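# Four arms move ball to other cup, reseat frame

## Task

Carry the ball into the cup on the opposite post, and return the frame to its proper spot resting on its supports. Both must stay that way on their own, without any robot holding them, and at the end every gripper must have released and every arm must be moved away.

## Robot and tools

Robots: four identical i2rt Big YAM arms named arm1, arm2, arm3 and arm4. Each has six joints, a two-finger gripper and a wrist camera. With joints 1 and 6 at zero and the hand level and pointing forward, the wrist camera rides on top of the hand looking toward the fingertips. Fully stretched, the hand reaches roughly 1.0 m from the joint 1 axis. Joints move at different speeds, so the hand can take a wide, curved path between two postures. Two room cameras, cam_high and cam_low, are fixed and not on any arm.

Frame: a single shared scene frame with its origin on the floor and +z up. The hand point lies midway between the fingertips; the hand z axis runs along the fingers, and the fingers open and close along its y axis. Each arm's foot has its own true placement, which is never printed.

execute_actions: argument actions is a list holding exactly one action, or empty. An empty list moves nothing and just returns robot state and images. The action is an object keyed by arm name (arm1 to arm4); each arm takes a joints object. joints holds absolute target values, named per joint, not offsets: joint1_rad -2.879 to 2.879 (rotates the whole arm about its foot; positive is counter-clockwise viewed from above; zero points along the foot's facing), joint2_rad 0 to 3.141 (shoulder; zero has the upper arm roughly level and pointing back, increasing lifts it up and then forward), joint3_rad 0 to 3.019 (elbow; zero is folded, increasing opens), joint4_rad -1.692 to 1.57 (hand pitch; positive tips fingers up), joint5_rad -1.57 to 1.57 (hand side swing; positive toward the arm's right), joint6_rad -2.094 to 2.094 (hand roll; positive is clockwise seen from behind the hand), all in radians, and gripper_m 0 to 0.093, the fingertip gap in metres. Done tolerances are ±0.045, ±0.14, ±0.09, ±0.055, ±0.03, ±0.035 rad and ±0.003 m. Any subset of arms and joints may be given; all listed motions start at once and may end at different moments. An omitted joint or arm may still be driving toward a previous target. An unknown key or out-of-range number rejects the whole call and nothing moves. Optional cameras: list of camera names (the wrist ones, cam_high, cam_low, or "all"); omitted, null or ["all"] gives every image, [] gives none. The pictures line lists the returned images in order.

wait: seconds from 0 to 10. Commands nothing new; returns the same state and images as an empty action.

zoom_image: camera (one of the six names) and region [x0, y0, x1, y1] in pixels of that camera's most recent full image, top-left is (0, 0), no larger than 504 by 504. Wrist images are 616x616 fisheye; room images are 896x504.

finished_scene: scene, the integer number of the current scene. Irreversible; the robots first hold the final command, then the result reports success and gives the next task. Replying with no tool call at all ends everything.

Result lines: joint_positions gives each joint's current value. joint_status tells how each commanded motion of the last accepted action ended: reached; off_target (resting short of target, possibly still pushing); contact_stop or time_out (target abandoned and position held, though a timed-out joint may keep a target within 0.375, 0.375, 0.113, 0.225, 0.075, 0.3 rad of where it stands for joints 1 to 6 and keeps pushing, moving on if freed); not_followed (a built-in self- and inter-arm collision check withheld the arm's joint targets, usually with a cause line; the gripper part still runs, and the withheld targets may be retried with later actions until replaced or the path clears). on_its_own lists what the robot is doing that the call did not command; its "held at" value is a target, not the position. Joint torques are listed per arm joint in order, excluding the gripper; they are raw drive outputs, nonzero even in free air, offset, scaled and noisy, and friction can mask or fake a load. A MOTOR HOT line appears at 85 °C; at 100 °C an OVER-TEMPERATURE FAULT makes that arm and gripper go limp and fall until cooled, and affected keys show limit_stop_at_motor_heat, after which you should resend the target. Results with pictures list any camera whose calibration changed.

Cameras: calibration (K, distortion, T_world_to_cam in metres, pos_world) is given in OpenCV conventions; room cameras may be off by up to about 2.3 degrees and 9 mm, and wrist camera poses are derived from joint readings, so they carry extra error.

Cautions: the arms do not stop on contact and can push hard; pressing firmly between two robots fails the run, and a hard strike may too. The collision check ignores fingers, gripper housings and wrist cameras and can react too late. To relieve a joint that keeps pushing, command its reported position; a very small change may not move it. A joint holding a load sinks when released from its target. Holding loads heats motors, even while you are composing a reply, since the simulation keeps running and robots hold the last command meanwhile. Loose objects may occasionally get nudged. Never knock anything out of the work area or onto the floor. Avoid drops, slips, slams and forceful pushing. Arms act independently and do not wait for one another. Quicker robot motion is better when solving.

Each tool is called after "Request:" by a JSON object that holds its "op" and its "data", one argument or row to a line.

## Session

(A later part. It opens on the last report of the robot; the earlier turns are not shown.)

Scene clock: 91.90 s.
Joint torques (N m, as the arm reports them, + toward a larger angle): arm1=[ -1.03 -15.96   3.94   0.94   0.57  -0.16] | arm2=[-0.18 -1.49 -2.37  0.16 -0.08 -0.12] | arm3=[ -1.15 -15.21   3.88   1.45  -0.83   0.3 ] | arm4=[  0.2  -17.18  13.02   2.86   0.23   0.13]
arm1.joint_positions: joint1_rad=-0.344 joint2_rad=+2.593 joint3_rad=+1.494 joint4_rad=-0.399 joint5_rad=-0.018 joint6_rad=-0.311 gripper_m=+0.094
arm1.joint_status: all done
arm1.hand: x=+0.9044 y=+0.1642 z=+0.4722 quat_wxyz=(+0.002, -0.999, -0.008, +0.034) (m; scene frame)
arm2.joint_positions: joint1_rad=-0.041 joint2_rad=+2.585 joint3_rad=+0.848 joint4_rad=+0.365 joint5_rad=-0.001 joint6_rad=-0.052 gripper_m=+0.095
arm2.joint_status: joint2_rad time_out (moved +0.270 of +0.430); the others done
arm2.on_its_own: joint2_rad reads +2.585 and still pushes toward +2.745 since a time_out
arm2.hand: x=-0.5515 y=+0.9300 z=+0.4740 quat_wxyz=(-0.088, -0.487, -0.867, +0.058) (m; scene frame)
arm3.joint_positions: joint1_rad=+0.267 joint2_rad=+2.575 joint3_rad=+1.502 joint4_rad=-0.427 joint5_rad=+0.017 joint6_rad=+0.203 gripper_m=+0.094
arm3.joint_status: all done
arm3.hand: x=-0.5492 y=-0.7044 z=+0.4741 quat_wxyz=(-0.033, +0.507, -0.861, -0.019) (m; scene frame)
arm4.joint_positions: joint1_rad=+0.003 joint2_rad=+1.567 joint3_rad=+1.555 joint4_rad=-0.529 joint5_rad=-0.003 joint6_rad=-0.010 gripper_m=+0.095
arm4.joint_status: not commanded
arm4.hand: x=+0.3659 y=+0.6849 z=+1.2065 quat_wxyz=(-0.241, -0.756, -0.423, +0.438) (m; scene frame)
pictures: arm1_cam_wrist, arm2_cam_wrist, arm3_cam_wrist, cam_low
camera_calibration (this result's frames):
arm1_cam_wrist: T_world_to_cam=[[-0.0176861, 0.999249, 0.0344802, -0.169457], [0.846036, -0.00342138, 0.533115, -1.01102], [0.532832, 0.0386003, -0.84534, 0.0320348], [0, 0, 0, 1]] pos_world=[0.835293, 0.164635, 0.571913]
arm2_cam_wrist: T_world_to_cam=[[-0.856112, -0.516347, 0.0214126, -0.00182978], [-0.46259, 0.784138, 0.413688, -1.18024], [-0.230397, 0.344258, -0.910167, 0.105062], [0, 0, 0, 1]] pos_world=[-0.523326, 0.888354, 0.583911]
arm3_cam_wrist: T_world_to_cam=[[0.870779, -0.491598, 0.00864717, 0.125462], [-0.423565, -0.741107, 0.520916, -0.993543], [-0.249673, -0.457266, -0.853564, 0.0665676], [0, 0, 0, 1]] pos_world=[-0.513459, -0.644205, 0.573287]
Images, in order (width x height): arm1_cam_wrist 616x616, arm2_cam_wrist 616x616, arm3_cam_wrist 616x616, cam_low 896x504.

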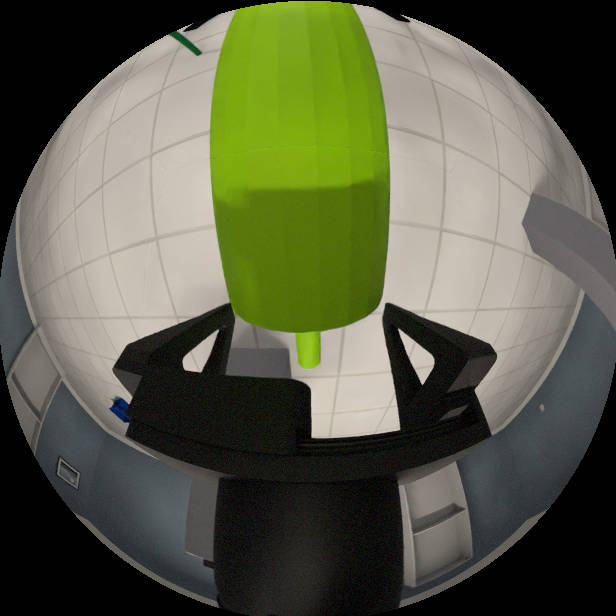

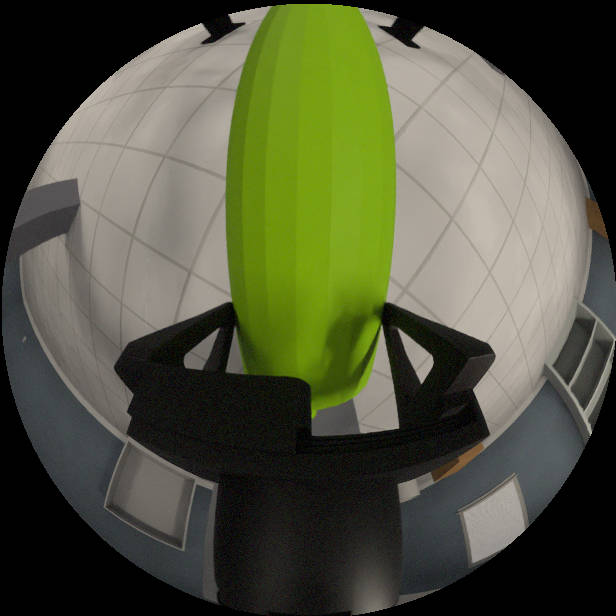

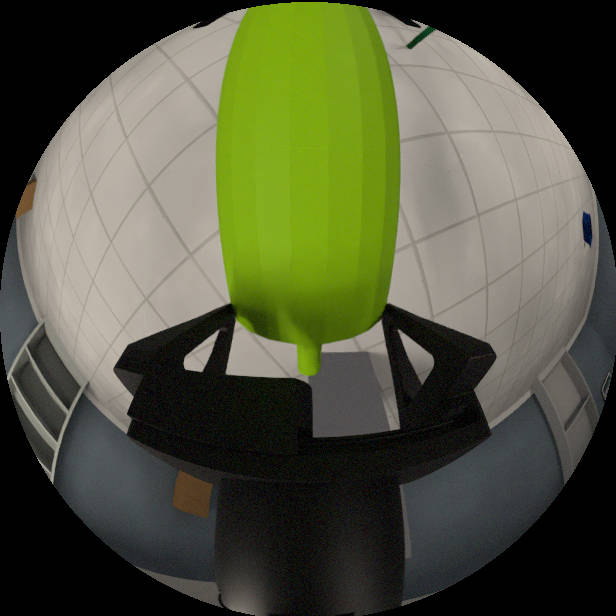

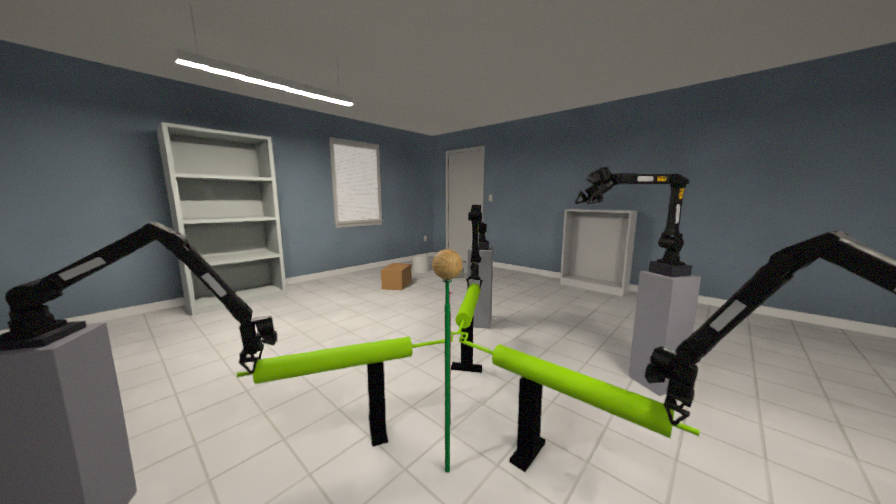

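Request:
{"op": "execute_actions", "data": {
  "actions": [
    {"arm1":{"joints":{"joint2_rad":2.52}},"arm2":{"joints":{"joint2_rad":2.45}},"arm3":{"joints":{"joint2_rad":2.50}}}
  ],
  "cameras": []
}}

Request:
{"op": "execute_actions", "data": {
  "actions": [
    {"arm1":{"joints":{"joint4_rad":-0.64}},"arm2":{"joints":{"joint3_rad":0.70,"joint4_rad":0.17}},"arm3":{"joints":{"joint4_rad":-0.66}}}
  ],
  "cameras": []
}}

Request:
{"op": "execute_actions", "data": {
  "actions": [
    {"arm1":{"joints":{"joint2_rad":2.68}},"arm2":{"joints":{"joint2_rad":2.62}},"arm3":{"joints":{"joint2_rad":2.655}}}
  ],
  "cameras": []
}}

Request:
{"op": "execute_actions", "data": {
  "actions": [
    {"arm1":{"joints":{"joint4_rad":-0.42}},"arm2":{"joints":{"joint2_rad":2.76,"joint3_rad":0.78,"joint4_rad":0.26}},"arm3":{"joints":{"joint4_rad":-0.44}}}
  ],
  "cameras": []
}}

Request:
{"op": "execute_actions", "data": {
  "actions": [
    {"arm2":{"joints":{"joint3_rad":0.825,"joint4_rad":0.33}}}
  ],
  "cameras": ["arm1_cam_wrist","arm2_cam_wrist","arm3_cam_wrist","cam_low"]
}}

Scene clock: 100.00 s.
Joint torques (N m, as the arm reports them, + toward a larger angle): arm1=[ -0.47 -21.85   4.77   1.01  -0.07  -0.14] | arm2=[ -0.28 -15.53   0.92   1.02  -0.1   -0.11] | arm3=[ -1.04 -22.36   4.54   1.18  -0.16   0.29] | arm4=[  0.21 -17.16  13.02   2.87   0.23   0.12]
arm1.joint_positions: joint1_rad=-0.352 joint2_rad=+2.528 joint3_rad=+1.490 joint4_rad=-0.399 joint5_rad=-0.004 joint6_rad=-0.313 gripper_m=+0.094
arm1.joint_status: all done
arm1.hand: x=+0.8820 y=+0.1786 z=+0.5080 quat_wxyz=(+0.019, -0.998, -0.005, +0.061) (m; scene frame)
arm2.joint_positions: joint1_rad=-0.041 joint2_rad=+2.507 joint3_rad=+0.815 joint4_rad=+0.339 joint5_rad=-0.001 joint6_rad=-0.052 gripper_m=+0.095
arm2.joint_status: all done
arm2.hand: x=-0.5472 y=+0.9223 z=+0.5001 quat_wxyz=(-0.096, -0.486, -0.866, +0.063) (m; scene frame)
arm3.joint_positions: joint1_rad=+0.267 joint2_rad=+2.521 joint3_rad=+1.497 joint4_rad=-0.419 joint5_rad=+0.002 joint6_rad=+0.204 gripper_m=+0.094
arm3.joint_status: all done
arm3.hand: x=-0.5451 y=-0.6827 z=+0.5041 quat_wxyz=(-0.049, +0.506, -0.860, -0.044) (m; scene frame)
arm4.joint_positions: joint1_rad=+0.003 joint2_rad=+1.567 joint3_rad=+1.555 joint4_rad=-0.529 joint5_rad=-0.003 joint6_rad=-0.010 gripper_m=+0.095
arm4.joint_status: not commanded
arm4.hand: x=+0.3659 y=+0.6849 z=+1.2065 quat_wxyz=(-0.241, -0.756, -0.423, +0.438) (m; scene frame)
pictures: none
No camera images: the call's "cameras" was empty. Leave "cameras" out to get every camera's image.

Scene clock: 101.30 s.
Joint torques (N m, as the arm reports them, + toward a larger angle): arm1=[ -0.46 -21.61   4.44  -0.24  -0.07  -0.14] | arm2=[ -0.09 -10.35  -2.41  -0.05  -0.31  -0.08] | arm3=[ -1.12 -21.83   4.19  -0.08  -0.17   0.29] | arm4=[  0.2  -17.2   13.02   2.85   0.23   0.13]
arm1.joint_positions: joint1_rad=-0.352 joint2_rad=+2.528 joint3_rad=+1.490 joint4_rad=-0.625 joint5_rad=-0.004 joint6_rad=-0.313 gripper_m=+0.094
arm1.joint_status: all done
arm1.hand: x=+0.9350 y=+0.1620 z=+0.5073 quat_wxyz=(-0.016, -0.999, -0.004, -0.047) (m; scene frame)
arm2.joint_positions: joint1_rad=-0.041 joint2_rad=+2.445 joint3_rad=+0.710 joint4_rad=+0.188 joint5_rad=+0.005 joint6_rad=-0.055 gripper_m=+0.095
arm2.joint_status: all done
arm2.hand: x=-0.5835 y=+0.9876 z=+0.5168 quat_wxyz=(-0.013, -0.489, -0.872, +0.014) (m; scene frame)
arm3.joint_positions: joint1_rad=+0.267 joint2_rad=+2.521 joint3_rad=+1.497 joint4_rad=-0.652 joint5_rad=+0.002 joint6_rad=+0.204 gripper_m=+0.094
arm3.joint_status: all done
arm3.hand: x=-0.5622 y=-0.7372 z=+0.5032 quat_wxyz=(+0.037, +0.506, -0.861, +0.034) (m; scene frame)
arm4.joint_positions: joint1_rad=+0.003 joint2_rad=+1.567 joint3_rad=+1.555 joint4_rad=-0.529 joint5_rad=-0.003 joint6_rad=-0.010 gripper_m=+0.095
arm4.joint_status: not commanded
arm4.hand: x=+0.3659 y=+0.6849 z=+1.2065 quat_wxyz=(-0.241, -0.756, -0.423, +0.438) (m; scene frame)
pictures: none
No camera images: the call's "cameras" was empty. Leave "cameras" out to get every camera's image.

Scene clock: 102.47 s.
Joint torques (N m, as the arm reports them, + toward a larger angle): arm1=[ -0.44 -20.57   3.38  -0.35  -0.07  -0.15] | arm2=[-0.06 -8.55 -4.14 -0.28 -0.32 -0.02] | arm3=[ -1.14 -19.19   3.25  -0.29  -0.17   0.29] | arm4=[  0.18 -17.19  13.03   2.86   0.23   0.13]
arm1.joint_positions: joint1_rad=-0.352 joint2_rad=+2.684 joint3_rad=+1.487 joint4_rad=-0.630 joint5_rad=-0.004 joint6_rad=-0.313 gripper_m=+0.094
arm1.joint_status: all done
arm1.hand: x=+1.0058 y=+0.1399 z=+0.4317 quat_wxyz=(-0.041, -0.991, -0.004, -0.125) (m; scene frame)
arm2.joint_positions: joint1_rad=-0.042 joint2_rad=+2.606 joint3_rad=+0.711 joint4_rad=+0.185 joint5_rad=+0.005 joint6_rad=-0.062 gripper_m=+0.095
arm2.joint_status: all done
arm2.hand: x=-0.6181 y=+1.0511 z=+0.4768 quat_wxyz=(+0.056, -0.485, -0.873, -0.030) (m; scene frame)
arm3.joint_positions: joint1_rad=+0.267 joint2_rad=+2.653 joint3_rad=+1.495 joint4_rad=-0.655 joint5_rad=+0.002 joint6_rad=+0.204 gripper_m=+0.094
arm3.joint_status: all done
arm3.hand: x=-0.5802 y=-0.7946 z=+0.4380 quat_wxyz=(+0.088, +0.504, -0.856, +0.080) (m; scene frame)
arm4.joint_positions: joint1_rad=+0.003 joint2_rad=+1.567 joint3_rad=+1.555 joint4_rad=-0.529 joint5_rad=-0.003 joint6_rad=-0.010 gripper_m=+0.095
arm4.joint_status: not commanded
arm4.hand: x=+0.3659 y=+0.6849 z=+1.2065 quat_wxyz=(-0.241, -0.756, -0.423, +0.438) (m; scene frame)
pictures: none
No camera images: the call's "cameras" was empty. Leave "cameras" out to get every camera's image.

Scene clock: 103.37 s.
Joint torques (N m, as the arm reports them, + toward a larger angle): arm1=[ -0.45 -20.91   3.61   0.93  -0.06  -0.14] | arm2=[ 0.48 -8.72 -3.08  0.79 -0.28 -0.07] | arm3=[ -1.24 -19.7    3.55   0.88  -0.16   0.29] | arm4=[  0.2  -17.19  13.02   2.86   0.23   0.12]
arm1.joint_positions: joint1_rad=-0.352 joint2_rad=+2.684 joint3_rad=+1.487 joint4_rad=-0.436 joint5_rad=-0.004 joint6_rad=-0.313 gripper_m=+0.094
arm1.joint_status: all done
arm1.hand: x=+0.9608 y=+0.1540 z=+0.4237 quat_wxyz=(-0.011, -0.999, -0.004, -0.033) (m; scene frame)
arm2.joint_positions: joint1_rad=-0.046 joint2_rad=+2.744 joint3_rad=+0.771 joint4_rad=+0.240 joint5_rad=+0.004 joint6_rad=-0.058 gripper_m=+0.095
arm2.joint_status: all done
arm2.hand: x=-0.6271 y=+1.0659 z=+0.4372 quat_wxyz=(+0.065, -0.488, -0.870, -0.036) (m; scene frame)
arm3.joint_positions: joint1_rad=+0.267 joint2_rad=+2.653 joint3_rad=+1.495 joint4_rad=-0.449 joint5_rad=+0.002 joint6_rad=+0.204 gripper_m=+0.094
arm3.joint_status: all done
arm3.hand: x=-0.5653 y=-0.7468 z=+0.4311 quat_wxyz=(+0.012, +0.507, -0.862, +0.011) (m; scene frame)
arm4.joint_positions: joint1_rad=+0.003 joint2_rad=+1.567 joint3_rad=+1.555 joint4_rad=-0.529 joint5_rad=-0.003 joint6_rad=-0.010 gripper_m=+0.095
arm4.joint_status: not commanded
arm4.hand: x=+0.3659 y=+0.6849 z=+1.2065 quat_wxyz=(-0.241, -0.756, -0.423, +0.438) (m; scene frame)
pictures: none
No camera images: the call's "cameras" was empty. Leave "cameras" out to get every camera's image.

Scene clock: 105.10 s.
Joint torques (N m, as the arm reports them, + toward a larger angle): arm1=[ -0.47 -20.86   3.61   0.93  -0.06  -0.14] | arm2=[-0.01 -9.21  0.39  2.08 -0.28 -0.12] | arm3=[ -1.07 -19.69   3.54   0.84  -0.16   0.28] | arm4=[  0.21 -17.18  13.03   2.85   0.23   0.12]
arm1.joint_positions: joint1_rad=-0.352 joint2_rad=+2.684 joint3_rad=+1.487 joint4_rad=-0.436 joint5_rad=-0.004 joint6_rad=-0.313 gripper_m=+0.094
arm1.joint_status: not commanded
arm1.hand: x=+0.9608 y=+0.1540 z=+0.4237 quat_wxyz=(-0.011, -0.999, -0.004, -0.033) (m; scene frame)
arm2.joint_positions: joint1_rad=-0.046 joint2_rad=+2.750 joint3_rad=+0.775 joint4_rad=+0.272 joint5_rad=+0.004 joint6_rad=-0.051 gripper_m=+0.095
arm2.joint_status: joint4_rad time_out (moved +0.032 of +0.090); the others done
arm2.on_its_own: joint4_rad reads +0.272 and still pushes toward +0.330 since a time_out
arm2.hand: x=-0.6239 y=+1.0597 z=+0.4343 quat_wxyz=(+0.052, -0.492, -0.869, -0.028) (m; scene frame)
arm3.joint_positions: joint1_rad=+0.267 joint2_rad=+2.653 joint3_rad=+1.495 joint4_rad=-0.449 joint5_rad=+0.002 joint6_rad=+0.204 gripper_m=+0.094
arm3.joint_status: not commanded
arm3.hand: x=-0.5653 y=-0.7468 z=+0.4311 quat_wxyz=(+0.012, +0.507, -0.862, +0.011) (m; scene frame)
arm4.joint_positions: joint1_rad=+0.003 joint2_rad=+1.567 joint3_rad=+1.555 joint4_rad=-0.529 joint5_rad=-0.003 joint6_rad=-0.010 gripper_m=+0.095
arm4.joint_status: not commanded
arm4.hand: x=+0.3659 y=+0.6849 z=+1.2065 quat_wxyz=(-0.241, -0.756, -0.423, +0.438) (m; scene frame)
pictures: arm1_cam_wrist, arm2_cam_wrist, arm3_cam_wrist, cam_low
camera_calibration (this result's frames):
arm1_cam_wrist: T_world_to_cam=[[-0.0140768, 0.999882, 0.00610397, -0.148157], [0.767231, 0.00688629, 0.641334, -1.00465], [0.641216, 0.0137111, -0.767238, -0.171998], [0, 0, 0, 1]] pos_world=[0.878999, 0.157416, 0.513255]
arm2_cam_wrist: T_world_to_cam=[[-0.857531, -0.514334, 0.0100818, 0.00596188], [-0.368156, 0.627267, 0.686293, -1.19227], [-0.359308, 0.584805, -0.727256, -0.407134], [0, 0, 0, 1]] pos_world=[-0.580117, 0.989034, 0.522098]
arm3_cam_wrist: T_world_to_cam=[[0.871219, -0.49063, 0.0161263, 0.116773], [-0.397316, -0.685465, 0.610145, -0.991357], [-0.288301, -0.537978, -0.792125, -0.102109], [0, 0, 0, 1]] pos_world=[-0.525054, -0.677181, 0.522106]
Images, in order (width x height): arm1_cam_wrist 616x616, arm2_cam_wrist 616x616, arm3_cam_wrist 616x616, cam_low 896x504.

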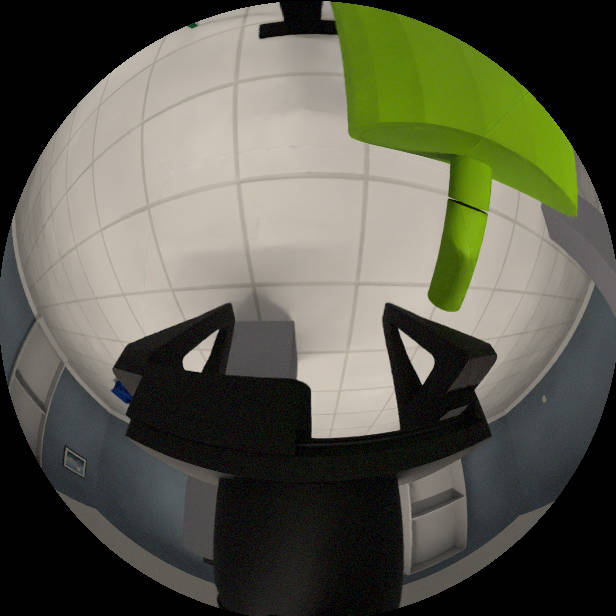

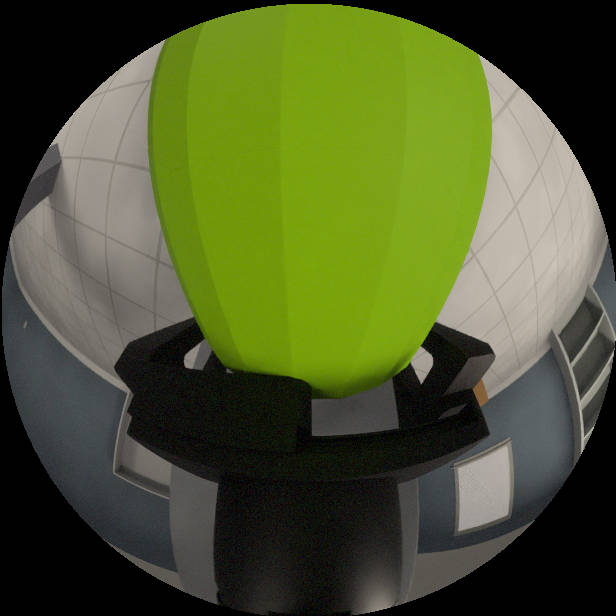

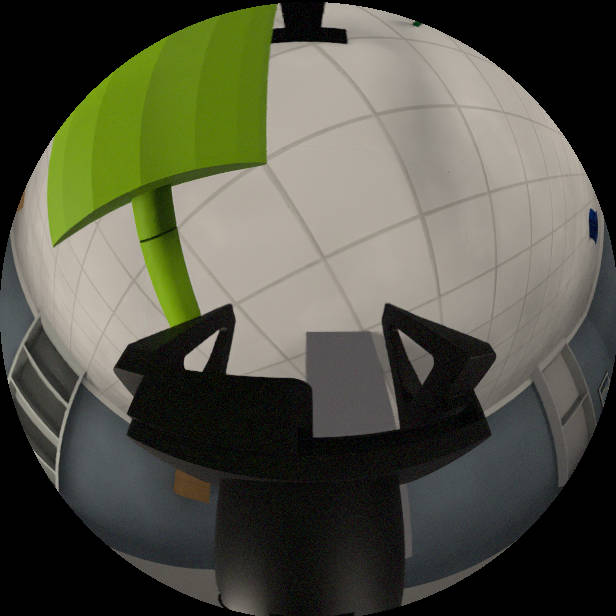

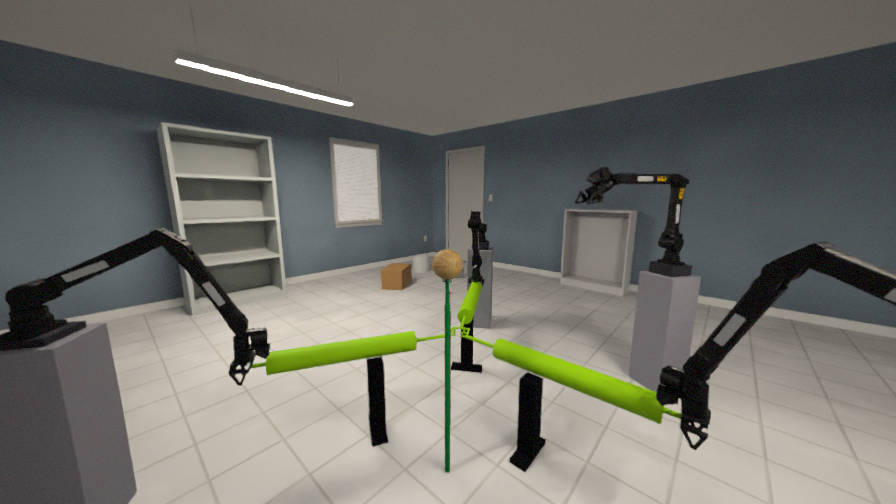

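Request:
{"op": "execute_actions", "data": {
  "actions": [
    {"arm1":{"joints":{"joint4_rad":-0.55}},"arm2":{"joints":{"joint3_rad":0.775,"joint4_rad":0.27,"gripper_m":0.0}},"arm3":{"joints":{"joint4_rad":-0.60}}}
  ],
  "cameras": []
}}

Request:
{"op": "execute_actions", "data": {
  "actions": [
    {"arm1":{"joints":{"joint1_rad":-0.46,"joint6_rad":-0.41}},"arm3":{"joints":{"joint1_rad":0.385,"joint6_rad":0.30}}}
  ],
  "cameras": ["arm1_cam_wrist","arm2_cam_wrist","arm3_cam_wrist","cam_high"]
}}

Scene clock: 113.30 s.
Joint torques (N m, as the arm reports them, + toward a larger angle): arm1=[ -0.49 -20.63   3.45  -0.38  -0.07  -0.14] | arm2=[ 0.39 -9.   -2.1   0.21  0.02 -0.14] | arm3=[ -1.21 -19.34   3.39  -0.29  -0.15   0.29] | arm4=[  0.22 -17.21  13.02   2.86   0.23   0.13]
arm1.joint_positions: joint1_rad=-0.352 joint2_rad=+2.684 joint3_rad=+1.487 joint4_rad=-0.535 joint5_rad=-0.004 joint6_rad=-0.313 gripper_m=+0.094
arm1.joint_status: all done
arm1.hand: x=+0.9840 y=+0.1468 z=+0.4267 quat_wxyz=(-0.026, -0.996, -0.004, -0.080) (m; scene frame)
arm2.joint_positions: joint1_rad=-0.047 joint2_rad=+2.751 joint3_rad=+0.752 joint4_rad=+0.271 joint5_rad=-0.003 joint6_rad=-0.050 gripper_m=+0.019
arm2.joint_status: gripper_m off_target (ended at +0.019, target +0.000); the others done
arm2.hand: x=-0.6300 y=+1.0735 z=+0.4383 quat_wxyz=(+0.061, -0.492, -0.867, -0.038) (m; scene frame)
arm3.joint_positions: joint1_rad=+0.267 joint2_rad=+2.653 joint3_rad=+1.495 joint4_rad=-0.592 joint5_rad=+0.002 joint6_rad=+0.204 gripper_m=+0.094
arm3.joint_status: all done
arm3.hand: x=-0.5757 y=-0.7799 z=+0.4347 quat_wxyz=(+0.065, +0.505, -0.859, +0.059) (m; scene frame)
arm4.joint_positions: joint1_rad=+0.003 joint2_rad=+1.567 joint3_rad=+1.555 joint4_rad=-0.529 joint5_rad=-0.003 joint6_rad=-0.010 gripper_m=+0.095
arm4.joint_status: not commanded
arm4.hand: x=+0.3659 y=+0.6849 z=+1.2065 quat_wxyz=(-0.241, -0.756, -0.423, +0.438) (m; scene frame)
pictures: none
No camera images: the call's "cameras" was empty. Leave "cameras" out to get every camera's image.

Scene clock: 114.43 s.
Joint torques (N m, as the arm reports them, + toward a larger angle): arm1=[ -0.02 -20.62   3.46  -0.36  -0.17  -0.16] | arm2=[ 0.28 -9.2  -2.15  0.2   0.01 -0.13] | arm3=[ -3.13 -19.37   3.36  -0.28  -0.07   0.3 ] | arm4=[  0.2  -17.19  13.04   2.86   0.23   0.12]
arm1.joint_positions: joint1_rad=-0.462 joint2_rad=+2.684 joint3_rad=+1.487 joint4_rad=-0.535 joint5_rad=-0.001 joint6_rad=-0.402 gripper_m=+0.094
arm1.joint_status: all done
arm1.hand: x=+1.0031 y=+0.1976 z=+0.4268 quat_wxyz=(-0.033, -0.996, +0.006, -0.078) (m; scene frame)
arm2.joint_positions: joint1_rad=-0.047 joint2_rad=+2.751 joint3_rad=+0.752 joint4_rad=+0.271 joint5_rad=-0.003 joint6_rad=-0.050 gripper_m=+0.019
arm2.joint_status: not commanded
arm2.hand: x=-0.6300 y=+1.0735 z=+0.4383 quat_wxyz=(+0.061, -0.492, -0.867, -0.038) (m; scene frame)
arm3.joint_positions: joint1_rad=+0.397 joint2_rad=+2.653 joint3_rad=+1.495 joint4_rad=-0.592 joint5_rad=+0.000 joint6_rad=+0.283 gripper_m=+0.094
arm3.joint_status: all done
arm3.hand: x=-0.6390 y=-0.7645 z=+0.4348 quat_wxyz=(+0.059, +0.527, -0.845, +0.065) (m; scene frame)
arm4.joint_positions: joint1_rad=+0.003 joint2_rad=+1.567 joint3_rad=+1.555 joint4_rad=-0.529 joint5_rad=-0.003 joint6_rad=-0.010 gripper_m=+0.095
arm4.joint_status: not commanded
arm4.hand: x=+0.3659 y=+0.6849 z=+1.2065 quat_wxyz=(-0.241, -0.756, -0.423, +0.438) (m; scene frame)
pictures: arm1_cam_wrist, arm2_cam_wrist, arm3_cam_wrist, cam_high
camera_calibration (this result's frames):
arm1_cam_wrist: T_world_to_cam=[[0.00834823, 0.999311, -0.0361741, -0.195472], [0.706635, 0.0197005, 0.707303, -1.00923], [0.707529, -0.0314666, -0.705984, -0.281081], [0, 0, 0, 1]] pos_world=[0.913663, 0.206375, 0.508323]
arm2_cam_wrist: T_world_to_cam=[[-0.859054, -0.511883, 0.0013043, 0.00803015], [-0.362135, 0.609541, 0.705208, -1.19142], [-0.361779, 0.60534, -0.708999, -0.446123], [0, 0, 0, 1]] pos_world=[-0.585954, 1.00039, 0.523887]
arm3_cam_wrist: T_world_to_cam=[[0.896084, -0.440187, 0.0571804, 0.208854], [-0.346075, -0.612144, 0.710994, -0.99012], [-0.277968, -0.656899, -0.70087, -0.253923], [0, 0, 0, 1]] pos_world=[-0.600389, -0.680962, 0.51406]
Images, in order (width x height): arm1_cam_wrist 616x616, arm2_cam_wrist 616x616, arm3_cam_wrist 616x616, cam_high 896x504.

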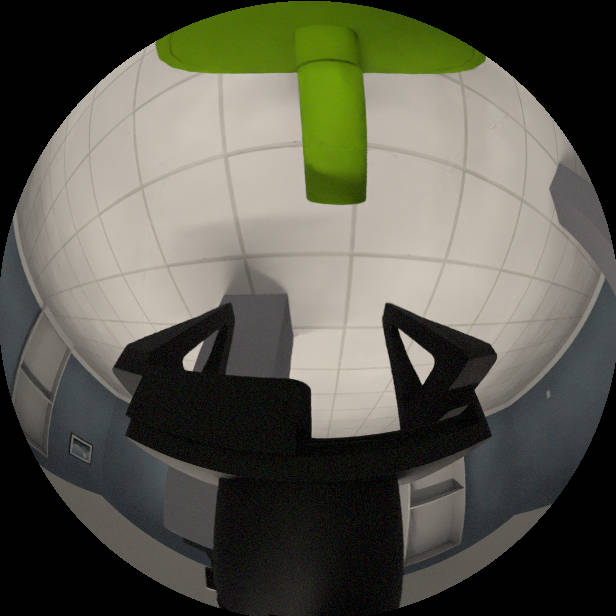

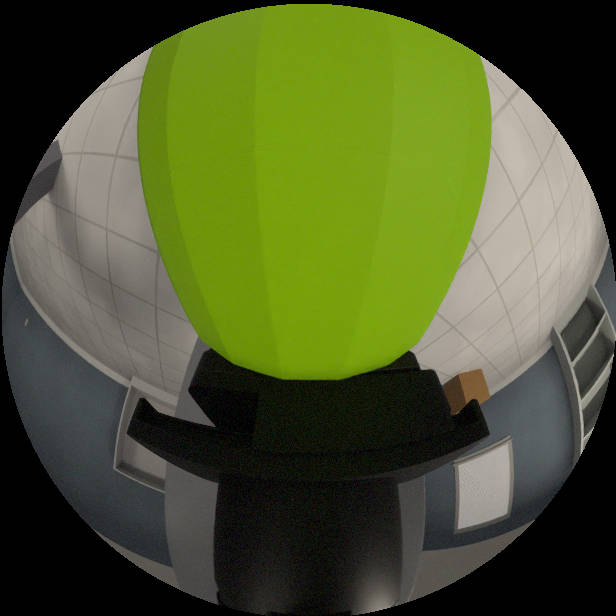

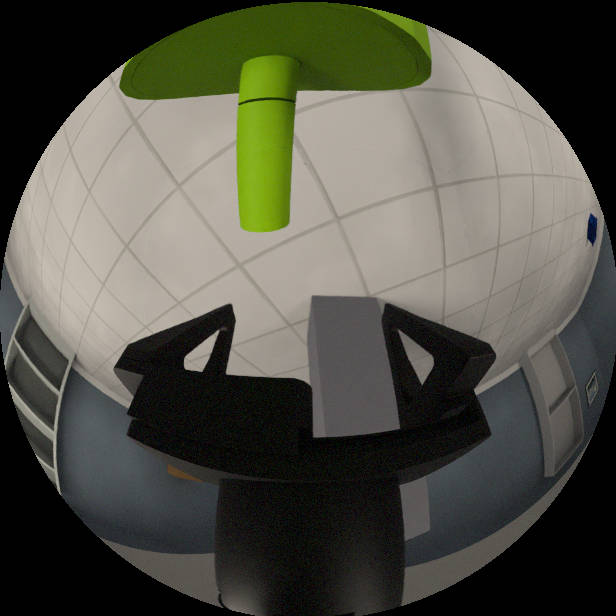

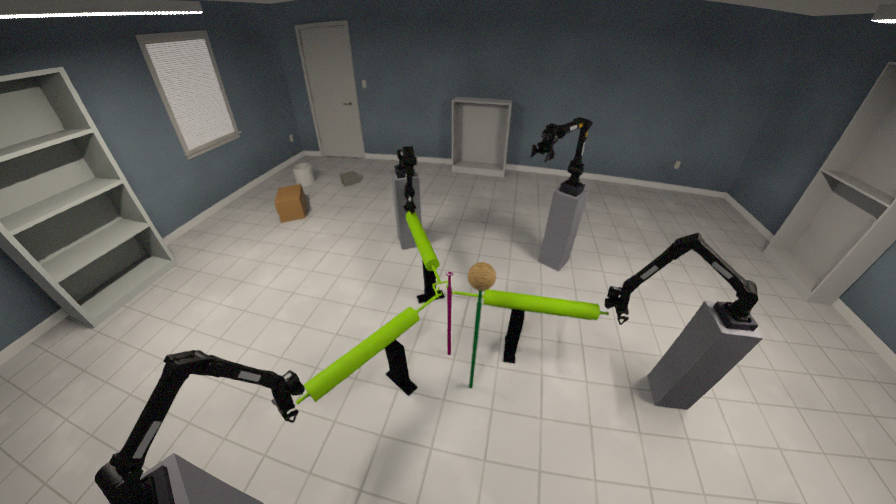

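Request:
{"op": "execute_actions", "data": {
  "actions": [
    {"arm1":{"joints":{"joint1_rad":-0.415,"joint2_rad":2.76,"joint3_rad":1.67,"joint6_rad":-0.39}},"arm3":{"joints":{"joint1_rad":0.372,"joint2_rad":2.73,"joint3_rad":1.67,"joint6_rad":0.32}}}
  ],
  "cameras": ["arm1_cam_wrist","arm3_cam_wrist"]
}}

Scene clock: 121.07 s.
Joint torques (N m, as the arm reports them, + toward a larger angle): arm1=[ -0.31 -19.95   4.76   0.04  -0.17   0.  ] | arm2=[ 0.23 -9.18 -2.1   0.24  0.   -0.13] | arm3=[ -3.13 -18.91   4.61   0.15  -0.06   0.3 ] | arm4=[  0.18 -17.15  13.02   2.87   0.23   0.12]
arm1.joint_positions: joint1_rad=-0.411 joint2_rad=+2.736 joint3_rad=+1.657 joint4_rad=-0.540 joint5_rad=-0.001 joint6_rad=-0.397 gripper_m=+0.094
arm1.joint_status: all done
arm1.hand: x=+0.9242 y=+0.2007 z=+0.4234 quat_wxyz=(-0.010, -0.999, -0.017, -0.025) (m; scene frame)
arm2.joint_positions: joint1_rad=-0.047 joint2_rad=+2.751 joint3_rad=+0.752 joint4_rad=+0.271 joint5_rad=-0.003 joint6_rad=-0.050 gripper_m=+0.019
arm2.joint_status: not commanded
arm2.hand: x=-0.6301 y=+1.0735 z=+0.4383 quat_wxyz=(+0.061, -0.492, -0.867, -0.038) (m; scene frame)
arm3.joint_positions: joint1_rad=+0.385 joint2_rad=+2.707 joint3_rad=+1.653 joint4_rad=-0.596 joint5_rad=+0.000 joint6_rad=+0.303 gripper_m=+0.094
arm3.joint_status: all done
arm3.hand: x=-0.6209 y=-0.7010 z=+0.4299 quat_wxyz=(+0.025, +0.515, -0.856, +0.028) (m; scene frame)
arm4.joint_positions: joint1_rad=+0.003 joint2_rad=+1.567 joint3_rad=+1.555 joint4_rad=-0.529 joint5_rad=-0.003 joint6_rad=-0.010 gripper_m=+0.095
arm4.joint_status: not commanded
arm4.hand: x=+0.3659 y=+0.6849 z=+1.2065 quat_wxyz=(-0.241, -0.756, -0.423, +0.438) (m; scene frame)
pictures: arm1_cam_wrist, arm3_cam_wrist
camera_calibration (this result's frames):
arm1_cam_wrist: T_world_to_cam=[[-0.0395268, 0.999178, 0.00899993, -0.172932], [0.776372, 0.0250401, 0.629777, -0.983772], [0.629034, 0.0318803, -0.776724, -0.137783], [0, 0, 0, 1]] pos_world=[0.843608, 0.201816, 0.514094]
arm3_cam_wrist: T_world_to_cam=[[0.88077, -0.472562, 0.030479, 0.200152], [-0.379877, -0.666661, 0.641292, -0.970775], [-0.282731, -0.576409, -0.766691, -0.128946], [0, 0, 0, 1]] pos_world=[-0.58152, -0.626919, 0.517588]
Images, in order (width x height): arm1_cam_wrist 616x616, arm3_cam_wrist 616x616.

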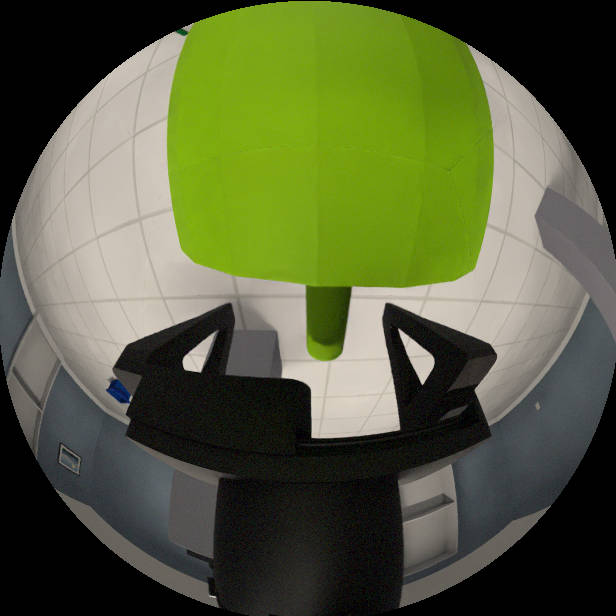

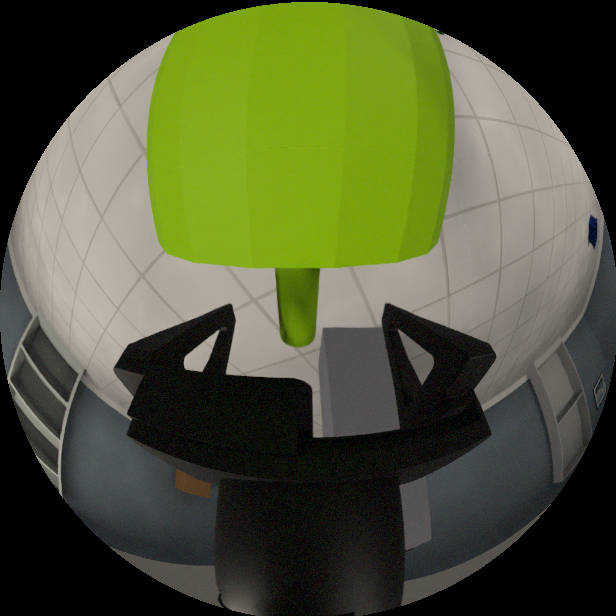

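Request:
{"op": "execute_actions", "data": {
  "actions": [
    {"arm1":{"joints":{"joint4_rad":-0.445}},"arm3":{"joints":{"joint4_rad":-0.485}}}
  ],
  "cameras": []
}}

Request:
{"op": "execute_actions", "data": {
  "actions": [
    {"arm1":{"joints":{"gripper_m":0}},"arm3":{"joints":{"gripper_m":0}}}
  ],
  "cameras": []
}}

Request:
{"op": "execute_actions", "data": {
  "actions": [
    {"arm1":{"joints":{"joint2_rad":2.58,"joint3_rad":1.62,"joint4_rad":-0.56}},"arm3":{"joints":{"joint2_rad":2.55,"joint3_rad":1.62,"joint4_rad":-0.59}},"arm2":{"joints":{"joint2_rad":2.58,"joint3_rad":0.70,"joint4_rad":0.27}}}
  ],
  "cameras": ["cam_low"]
}}

Scene clock: 128.63 s.
Joint torques (N m, as the arm reports them, + toward a larger angle): arm1=[ -0.38 -20.14   4.88   1.15  -0.18   0.  ] | arm2=[ 0.13 -9.05 -2.17  0.2   0.   -0.15] | arm3=[ -3.2  -19.1    4.77   0.98  -0.06   0.29] | arm4=[  0.19 -17.17  13.02   2.86   0.23   0.12]
arm1.joint_positions: joint1_rad=-0.411 joint2_rad=+2.736 joint3_rad=+1.657 joint4_rad=-0.462 joint5_rad=-0.001 joint6_rad=-0.397 gripper_m=+0.094
arm1.joint_status: all done
arm1.hand: x=+0.9062 y=+0.2076 z=+0.4230 quat_wxyz=(+0.005, -1.000, -0.017, +0.011) (m; scene frame)
arm2.joint_positions: joint1_rad=-0.047 joint2_rad=+2.751 joint3_rad=+0.752 joint4_rad=+0.271 joint5_rad=-0.003 joint6_rad=-0.050 gripper_m=+0.019
arm2.joint_status: not commanded
arm2.hand: x=-0.6301 y=+1.0735 z=+0.4383 quat_wxyz=(+0.061, -0.492, -0.867, -0.038) (m; scene frame)
arm3.joint_positions: joint1_rad=+0.385 joint2_rad=+2.707 joint3_rad=+1.653 joint4_rad=-0.495 joint5_rad=+0.000 joint6_rad=+0.303 gripper_m=+0.094
arm3.joint_status: all done
arm3.hand: x=-0.6163 y=-0.6765 z=+0.4292 quat_wxyz=(-0.008, +0.515, -0.857, -0.010) (m; scene frame)
arm4.joint_positions: joint1_rad=+0.003 joint2_rad=+1.567 joint3_rad=+1.555 joint4_rad=-0.529 joint5_rad=-0.003 joint6_rad=-0.010 gripper_m=+0.095
arm4.joint_status: not commanded
arm4.hand: x=+0.3659 y=+0.6849 z=+1.2065 quat_wxyz=(-0.241, -0.756, -0.423, +0.438) (m; scene frame)
pictures: none
No camera images: the call's "cameras" was empty. Leave "cameras" out to get every camera's image.

Scene clock: 129.37 s.
Joint torques (N m, as the arm reports them, + toward a larger angle): arm1=[ -0.29 -20.37   4.9    1.08  -0.3    0.02] | arm2=[ 0.33 -9.42 -2.14  0.2   0.09 -0.14] | arm3=[ -3.31 -19.29   4.72   0.99  -0.1    0.22] | arm4=[  0.18 -17.17  13.02   2.87   0.23   0.13]
arm1.joint_positions: joint1_rad=-0.412 joint2_rad=+2.736 joint3_rad=+1.657 joint4_rad=-0.460 joint5_rad=+0.002 joint6_rad=-0.400 gripper_m=+0.018
arm1.joint_status: gripper_m off_target (ended at +0.018, target +0.000)
arm1.hand: x=+0.9060 y=+0.2084 z=+0.4231 quat_wxyz=(+0.007, -1.000, -0.018, +0.011) (m; scene frame)
arm2.joint_positions: joint1_rad=-0.047 joint2_rad=+2.751 joint3_rad=+0.752 joint4_rad=+0.271 joint5_rad=-0.005 joint6_rad=-0.049 gripper_m=+0.019
arm2.joint_status: not commanded
arm2.hand: x=-0.6297 y=+1.0737 z=+0.4383 quat_wxyz=(+0.061, -0.492, -0.867, -0.039) (m; scene frame)
arm3.joint_positions: joint1_rad=+0.385 joint2_rad=+2.707 joint3_rad=+1.653 joint4_rad=-0.494 joint5_rad=+0.001 joint6_rad=+0.313 gripper_m=+0.019
arm3.joint_status: gripper_m off_target (ended at +0.019, target +0.000)
arm3.hand: x=-0.6160 y=-0.6765 z=+0.4292 quat_wxyz=(-0.009, +0.511, -0.860, -0.010) (m; scene frame)
arm4.joint_positions: joint1_rad=+0.003 joint2_rad=+1.567 joint3_rad=+1.555 joint4_rad=-0.529 joint5_rad=-0.003 joint6_rad=-0.010 gripper_m=+0.095
arm4.joint_status: not commanded
arm4.hand: x=+0.3659 y=+0.6849 z=+1.2065 quat_wxyz=(-0.241, -0.756, -0.423, +0.438) (m; scene frame)
pictures: none
No camera images: the call's "cameras" was empty. Leave "cameras" out to get every camera's image.

Scene clock: 130.37 s.
Joint torques (N m, as the arm reports them, + toward a larger angle): arm1=[ -0.61 -26.35   5.48   0.3    0.05   0.01] | arm2=[  0.1  -13.78  -2.35   0.75   0.06  -0.14] | arm3=[ -1.88 -25.62   4.99   0.49  -0.33   0.24] | arm4=[  0.21 -17.17  13.03   2.87   0.23   0.13]
arm1.joint_positions: joint1_rad=-0.408 joint2_rad=+2.636 joint3_rad=+1.601 joint4_rad=-0.556 joint5_rad=-0.006 joint6_rad=-0.399 gripper_m=+0.018
arm1.joint_status: all done
arm1.hand: x=+0.9126 y=+0.2024 z=+0.4683 quat_wxyz=(-0.007, -1.000, -0.020, -0.011) (m; scene frame)
arm2.joint_positions: joint1_rad=-0.047 joint2_rad=+2.639 joint3_rad=+0.684 joint4_rad=+0.261 joint5_rad=-0.004 joint6_rad=-0.049 gripper_m=+0.019
arm2.joint_status: all done
arm2.hand: x=-0.6242 y=+1.0633 z=+0.4722 quat_wxyz=(+0.047, -0.493, -0.868, -0.029) (m; scene frame)
arm3.joint_positions: joint1_rad=+0.368 joint2_rad=+2.610 joint3_rad=+1.602 joint4_rad=-0.590 joint5_rad=+0.006 joint6_rad=+0.310 gripper_m=+0.019
arm3.joint_status: all done
arm3.hand: x=-0.6067 y=-0.6866 z=+0.4741 quat_wxyz=(+0.005, +0.504, -0.863, +0.010) (m; scene frame)
arm4.joint_positions: joint1_rad=+0.003 joint2_rad=+1.567 joint3_rad=+1.555 joint4_rad=-0.529 joint5_rad=-0.003 joint6_rad=-0.010 gripper_m=+0.095
arm4.joint_status: not commanded
arm4.hand: x=+0.3659 y=+0.6849 z=+1.2065 quat_wxyz=(-0.241, -0.756, -0.423, +0.438) (m; scene frame)
pictures: cam_low
Images, in order (width x height): cam_low 896x504.

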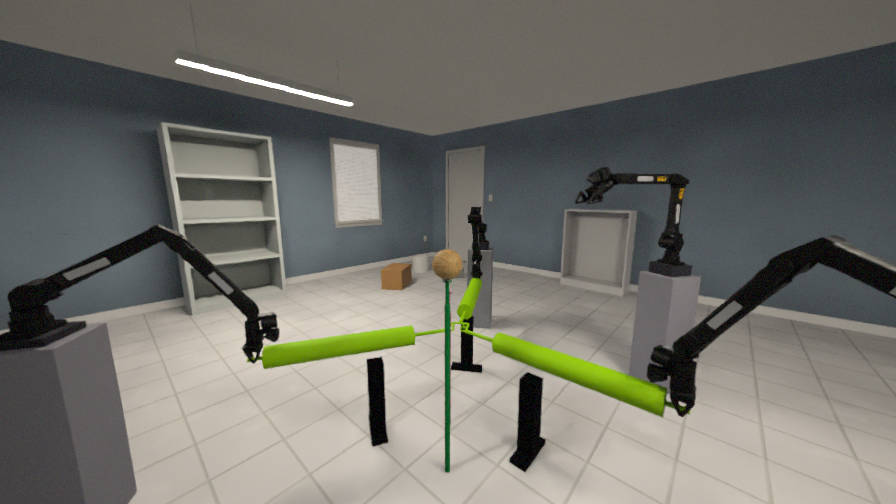

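Request:
{"op": "execute_actions", "data": {
  "actions": [
    {"arm1":{"joints":{"joint1_rad":-0.375,"joint2_rad":2.43,"joint3_rad":1.48,"joint6_rad":-0.35}},"arm3":{"joints":{"joint1_rad":0.325,"joint2_rad":2.41,"joint3_rad":1.50,"joint6_rad":0.27}},"arm2":{"joints":{"joint2_rad":2.39,"joint3_rad":0.64,"joint4_rad":0.17}}}
  ],
  "cameras": []
}}

Request:
{"op": "execute_actions", "data": {
  "actions": [
    {"arm1":{"joints":{"joint1_rad":-0.347,"joint2_rad":2.28,"joint3_rad":1.34,"joint6_rad":-0.315}},"arm3":{"joints":{"joint1_rad":0.29,"joint2_rad":2.27,"joint3_rad":1.378,"joint4_rad":-0.61,"joint6_rad":0.225}},"arm2":{"joints":{"joint1_rad":-0.03,"joint2_rad":2.19,"joint3_rad":0.59,"joint4_rad":0.055,"joint6_rad":-0.03}}}
  ],
  "cameras": []
}}

Request:
{"op": "execute_actions", "data": {
  "actions": [
    {"arm1":{"joints":{"joint2_rad":2.16,"joint3_rad":1.32,"joint4_rad":-0.665}},"arm3":{"joints":{"joint2_rad":2.15,"joint3_rad":1.365,"joint4_rad":-0.72}},"arm2":{"joints":{"joint2_rad":1.93,"joint3_rad":0.54,"joint4_rad":-0.16}}}
  ],
  "cameras": []
}}

Request:
{"op": "execute_actions", "data": {
  "actions": [
    {"arm1":{"joints":{"joint2_rad":2.05,"joint3_rad":1.32,"joint4_rad":-0.775}},"arm3":{"joints":{"joint2_rad":2.035,"joint3_rad":1.37,"joint4_rad":-0.84}},"arm2":{"joints":{"joint2_rad":1.66,"joint3_rad":0.525,"joint4_rad":-0.41}}}
  ],
  "cameras": ["cam_high"]
}}

Scene clock: 154.50 s.
Joint torques (N m, as the arm reports them, + toward a larger angle): arm1=[ -0.05 -24.91   5.91   0.64  -0.14   0.09] | arm2=[  0.3  -13.07  -1.04   0.62   0.04  -0.14] | arm3=[ -2.99 -24.95   5.71   0.96  -0.2    0.11] | arm4=[  0.18 -17.2   13.01   2.86   0.23   0.13]
arm1.joint_positions: joint1_rad=-0.378 joint2_rad=+2.481 joint3_rad=+1.456 joint4_rad=-0.565 joint5_rad=-0.002 joint6_rad=-0.367 gripper_m=+0.018
arm1.joint_status: all done
arm1.hand: x=+0.9254 y=+0.1800 z=+0.5250 quat_wxyz=(-0.004, -1.000, -0.019, -0.012) (m; scene frame)
arm2.joint_positions: joint1_rad=-0.047 joint2_rad=+2.442 joint3_rad=+0.623 joint4_rad=+0.161 joint5_rad=-0.004 joint6_rad=-0.049 gripper_m=+0.019
arm2.joint_status: all done
arm2.hand: x=-0.6114 y=+1.0398 z=+0.5246 quat_wxyz=(+0.031, -0.494, -0.869, -0.019) (m; scene frame)
arm3.joint_positions: joint1_rad=+0.335 joint2_rad=+2.470 joint3_rad=+1.471 joint4_rad=-0.601 joint5_rad=+0.003 joint6_rad=+0.276 gripper_m=+0.019
arm3.joint_status: all done
arm3.hand: x=-0.5936 y=-0.7104 z=+0.5246 quat_wxyz=(+0.008, +0.505, -0.863, +0.010) (m; scene frame)
arm4.joint_positions: joint1_rad=+0.003 joint2_rad=+1.567 joint3_rad=+1.555 joint4_rad=-0.529 joint5_rad=-0.003 joint6_rad=-0.010 gripper_m=+0.095
arm4.joint_status: not commanded
arm4.hand: x=+0.3659 y=+0.6849 z=+1.2065 quat_wxyz=(-0.241, -0.756, -0.423, +0.438) (m; scene frame)
pictures: none
No camera images: the call's "cameras" was empty. Leave "cameras" out to get every camera's image.

Scene clock: 155.40 s.
Joint torques (N m, as the arm reports them, + toward a larger angle): arm1=[ -0.22 -23.33   5.81   0.81  -0.2    0.14] | arm2=[  1.74 -12.64   0.31   0.45   0.04   0.06] | arm3=[ -2.63 -23.2    5.79   1.    -0.23   0.07] | arm4=[  0.16 -17.18  13.02   2.86   0.23   0.12]
arm1.joint_positions: joint1_rad=-0.348 joint2_rad=+2.324 joint3_rad=+1.320 joint4_rad=-0.569 joint5_rad=-0.001 joint6_rad=-0.338 gripper_m=+0.018
arm1.joint_status: all done
arm1.hand: x=+0.9404 y=+0.1581 z=+0.5804 quat_wxyz=(-0.001, -1.000, -0.019, -0.004) (m; scene frame)
arm2.joint_positions: joint1_rad=-0.046 joint2_rad=+2.231 joint3_rad=+0.576 joint4_rad=+0.052 joint5_rad=-0.004 joint6_rad=-0.039 gripper_m=+0.019
arm2.joint_status: all done
arm2.hand: x=-0.5982 y=+1.0160 z=+0.5793 quat_wxyz=(+0.008, -0.498, -0.867, -0.004) (m; scene frame)
arm3.joint_positions: joint1_rad=+0.298 joint2_rad=+2.321 joint3_rad=+1.351 joint4_rad=-0.622 joint5_rad=+0.004 joint6_rad=+0.236 gripper_m=+0.019
arm3.joint_status: all done
arm3.hand: x=-0.5785 y=-0.7348 z=+0.5789 quat_wxyz=(+0.005, +0.506, -0.862, +0.007) (m; scene frame)
arm4.joint_positions: joint1_rad=+0.003 joint2_rad=+1.567 joint3_rad=+1.555 joint4_rad=-0.529 joint5_rad=-0.003 joint6_rad=-0.010 gripper_m=+0.095
arm4.joint_status: not commanded
arm4.hand: x=+0.3659 y=+0.6849 z=+1.2065 quat_wxyz=(-0.241, -0.756, -0.423, +0.438) (m; scene frame)
pictures: none
No camera images: the call's "cameras" was empty. Leave "cameras" out to get every camera's image.

Scene clock: 156.30 s.
Joint torques (N m, as the arm reports them, + toward a larger angle): arm1=[  0.18 -22.4    6.59   0.76  -0.25   0.18] | arm2=[  1.24 -11.12   2.55   0.4    0.04   0.07] | arm3=[ -3.03 -22.22   6.52   1.04  -0.16   0.06] | arm4=[  0.23 -17.17  13.01   2.87   0.23   0.13]
arm1.joint_positions: joint1_rad=-0.351 joint2_rad=+2.198 joint3_rad=+1.298 joint4_rad=-0.674 joint5_rad=+0.001 joint6_rad=-0.341 gripper_m=+0.018
arm1.joint_status: all done
arm1.hand: x=+0.9398 y=+0.1603 z=+0.6400 quat_wxyz=(+0.000, -1.000, -0.019, -0.005) (m; scene frame)
arm2.joint_positions: joint1_rad=-0.046 joint2_rad=+1.972 joint3_rad=+0.520 joint4_rad=-0.160 joint5_rad=-0.004 joint6_rad=-0.038 gripper_m=+0.019
arm2.joint_status: all done
arm2.hand: x=-0.5985 y=+1.0178 z=+0.6454 quat_wxyz=(+0.012, -0.498, -0.867, -0.007) (m; scene frame)
arm3.joint_positions: joint1_rad=+0.298 joint2_rad=+2.197 joint3_rad=+1.336 joint4_rad=-0.734 joint5_rad=+0.002 joint6_rad=+0.236 gripper_m=+0.019
arm3.joint_status: all done
arm3.hand: x=-0.5783 y=-0.7333 z=+0.6409 quat_wxyz=(+0.006, +0.507, -0.862, +0.007) (m; scene frame)
arm4.joint_positions: joint1_rad=+0.003 joint2_rad=+1.567 joint3_rad=+1.555 joint4_rad=-0.529 joint5_rad=-0.003 joint6_rad=-0.010 gripper_m=+0.095
arm4.joint_status: not commanded
arm4.hand: x=+0.3659 y=+0.6849 z=+1.2065 quat_wxyz=(-0.241, -0.756, -0.423, +0.438) (m; scene frame)
pictures: none
No camera images: the call's "cameras" was empty. Leave "cameras" out to get every camera's image.

Scene clock: 157.23 s.
Joint torques (N m, as the arm reports them, + toward a larger angle): arm1=[  0.25 -21.95   7.31   0.78  -0.21   0.16] | arm2=[ 1.63 -9.73  5.22  0.37 -0.04  0.05] | arm3=[ -2.7  -21.25   7.48   0.93  -0.04   0.07] | arm4=[  0.17 -17.11  13.02   2.87   0.23   0.13]
arm1.joint_positions: joint1_rad=-0.350 joint2_rad=+2.087 joint3_rad=+1.296 joint4_rad=-0.783 joint5_rad=+0.000 joint6_rad=-0.340 gripper_m=+0.018
arm1.joint_status: all done
arm1.hand: x=+0.9394 y=+0.1598 z=+0.6971 quat_wxyz=(-0.001, -1.000, -0.019, -0.005) (m; scene frame)
arm2.joint_positions: joint1_rad=-0.046 joint2_rad=+1.697 joint3_rad=+0.501 joint4_rad=-0.411 joint5_rad=-0.002 joint6_rad=-0.038 gripper_m=+0.019
arm2.joint_status: all done
arm2.hand: x=-0.5987 y=+1.0181 z=+0.7141 quat_wxyz=(+0.010, -0.498, -0.867, -0.005) (m; scene frame)
arm3.joint_positions: joint1_rad=+0.298 joint2_rad=+2.076 joint3_rad=+1.336 joint4_rad=-0.850 joint5_rad=-0.001 joint6_rad=+0.236 gripper_m=+0.019
arm3.joint_status: all done
arm3.hand: x=-0.5788 y=-0.7336 z=+0.7043 quat_wxyz=(+0.006, +0.507, -0.862, +0.004) (m; scene frame)
arm4.joint_positions: joint1_rad=+0.003 joint2_rad=+1.567 joint3_rad=+1.555 joint4_rad=-0.529 joint5_rad=-0.003 joint6_rad=-0.010 gripper_m=+0.095
arm4.joint_status: not commanded
arm4.hand: x=+0.3659 y=+0.6849 z=+1.2065 quat_wxyz=(-0.241, -0.756, -0.423, +0.438) (m; scene frame)
pictures: cam_high
Images, in order (width x height): cam_high 896x504.

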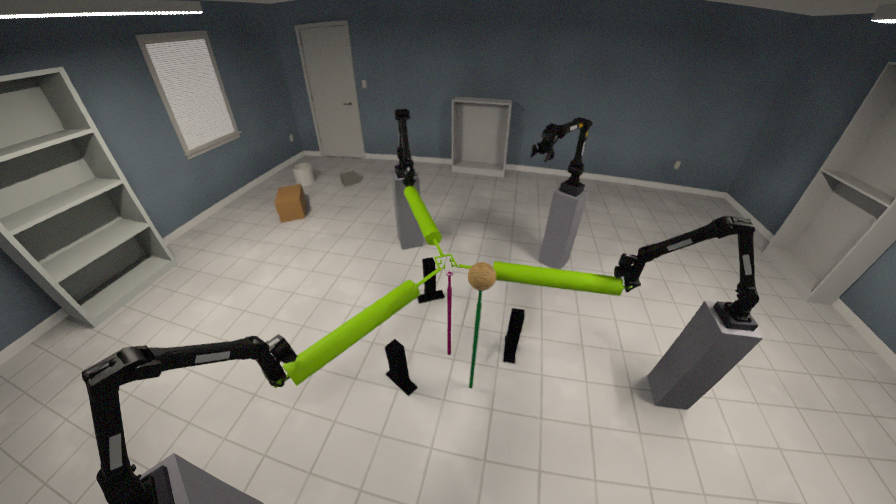

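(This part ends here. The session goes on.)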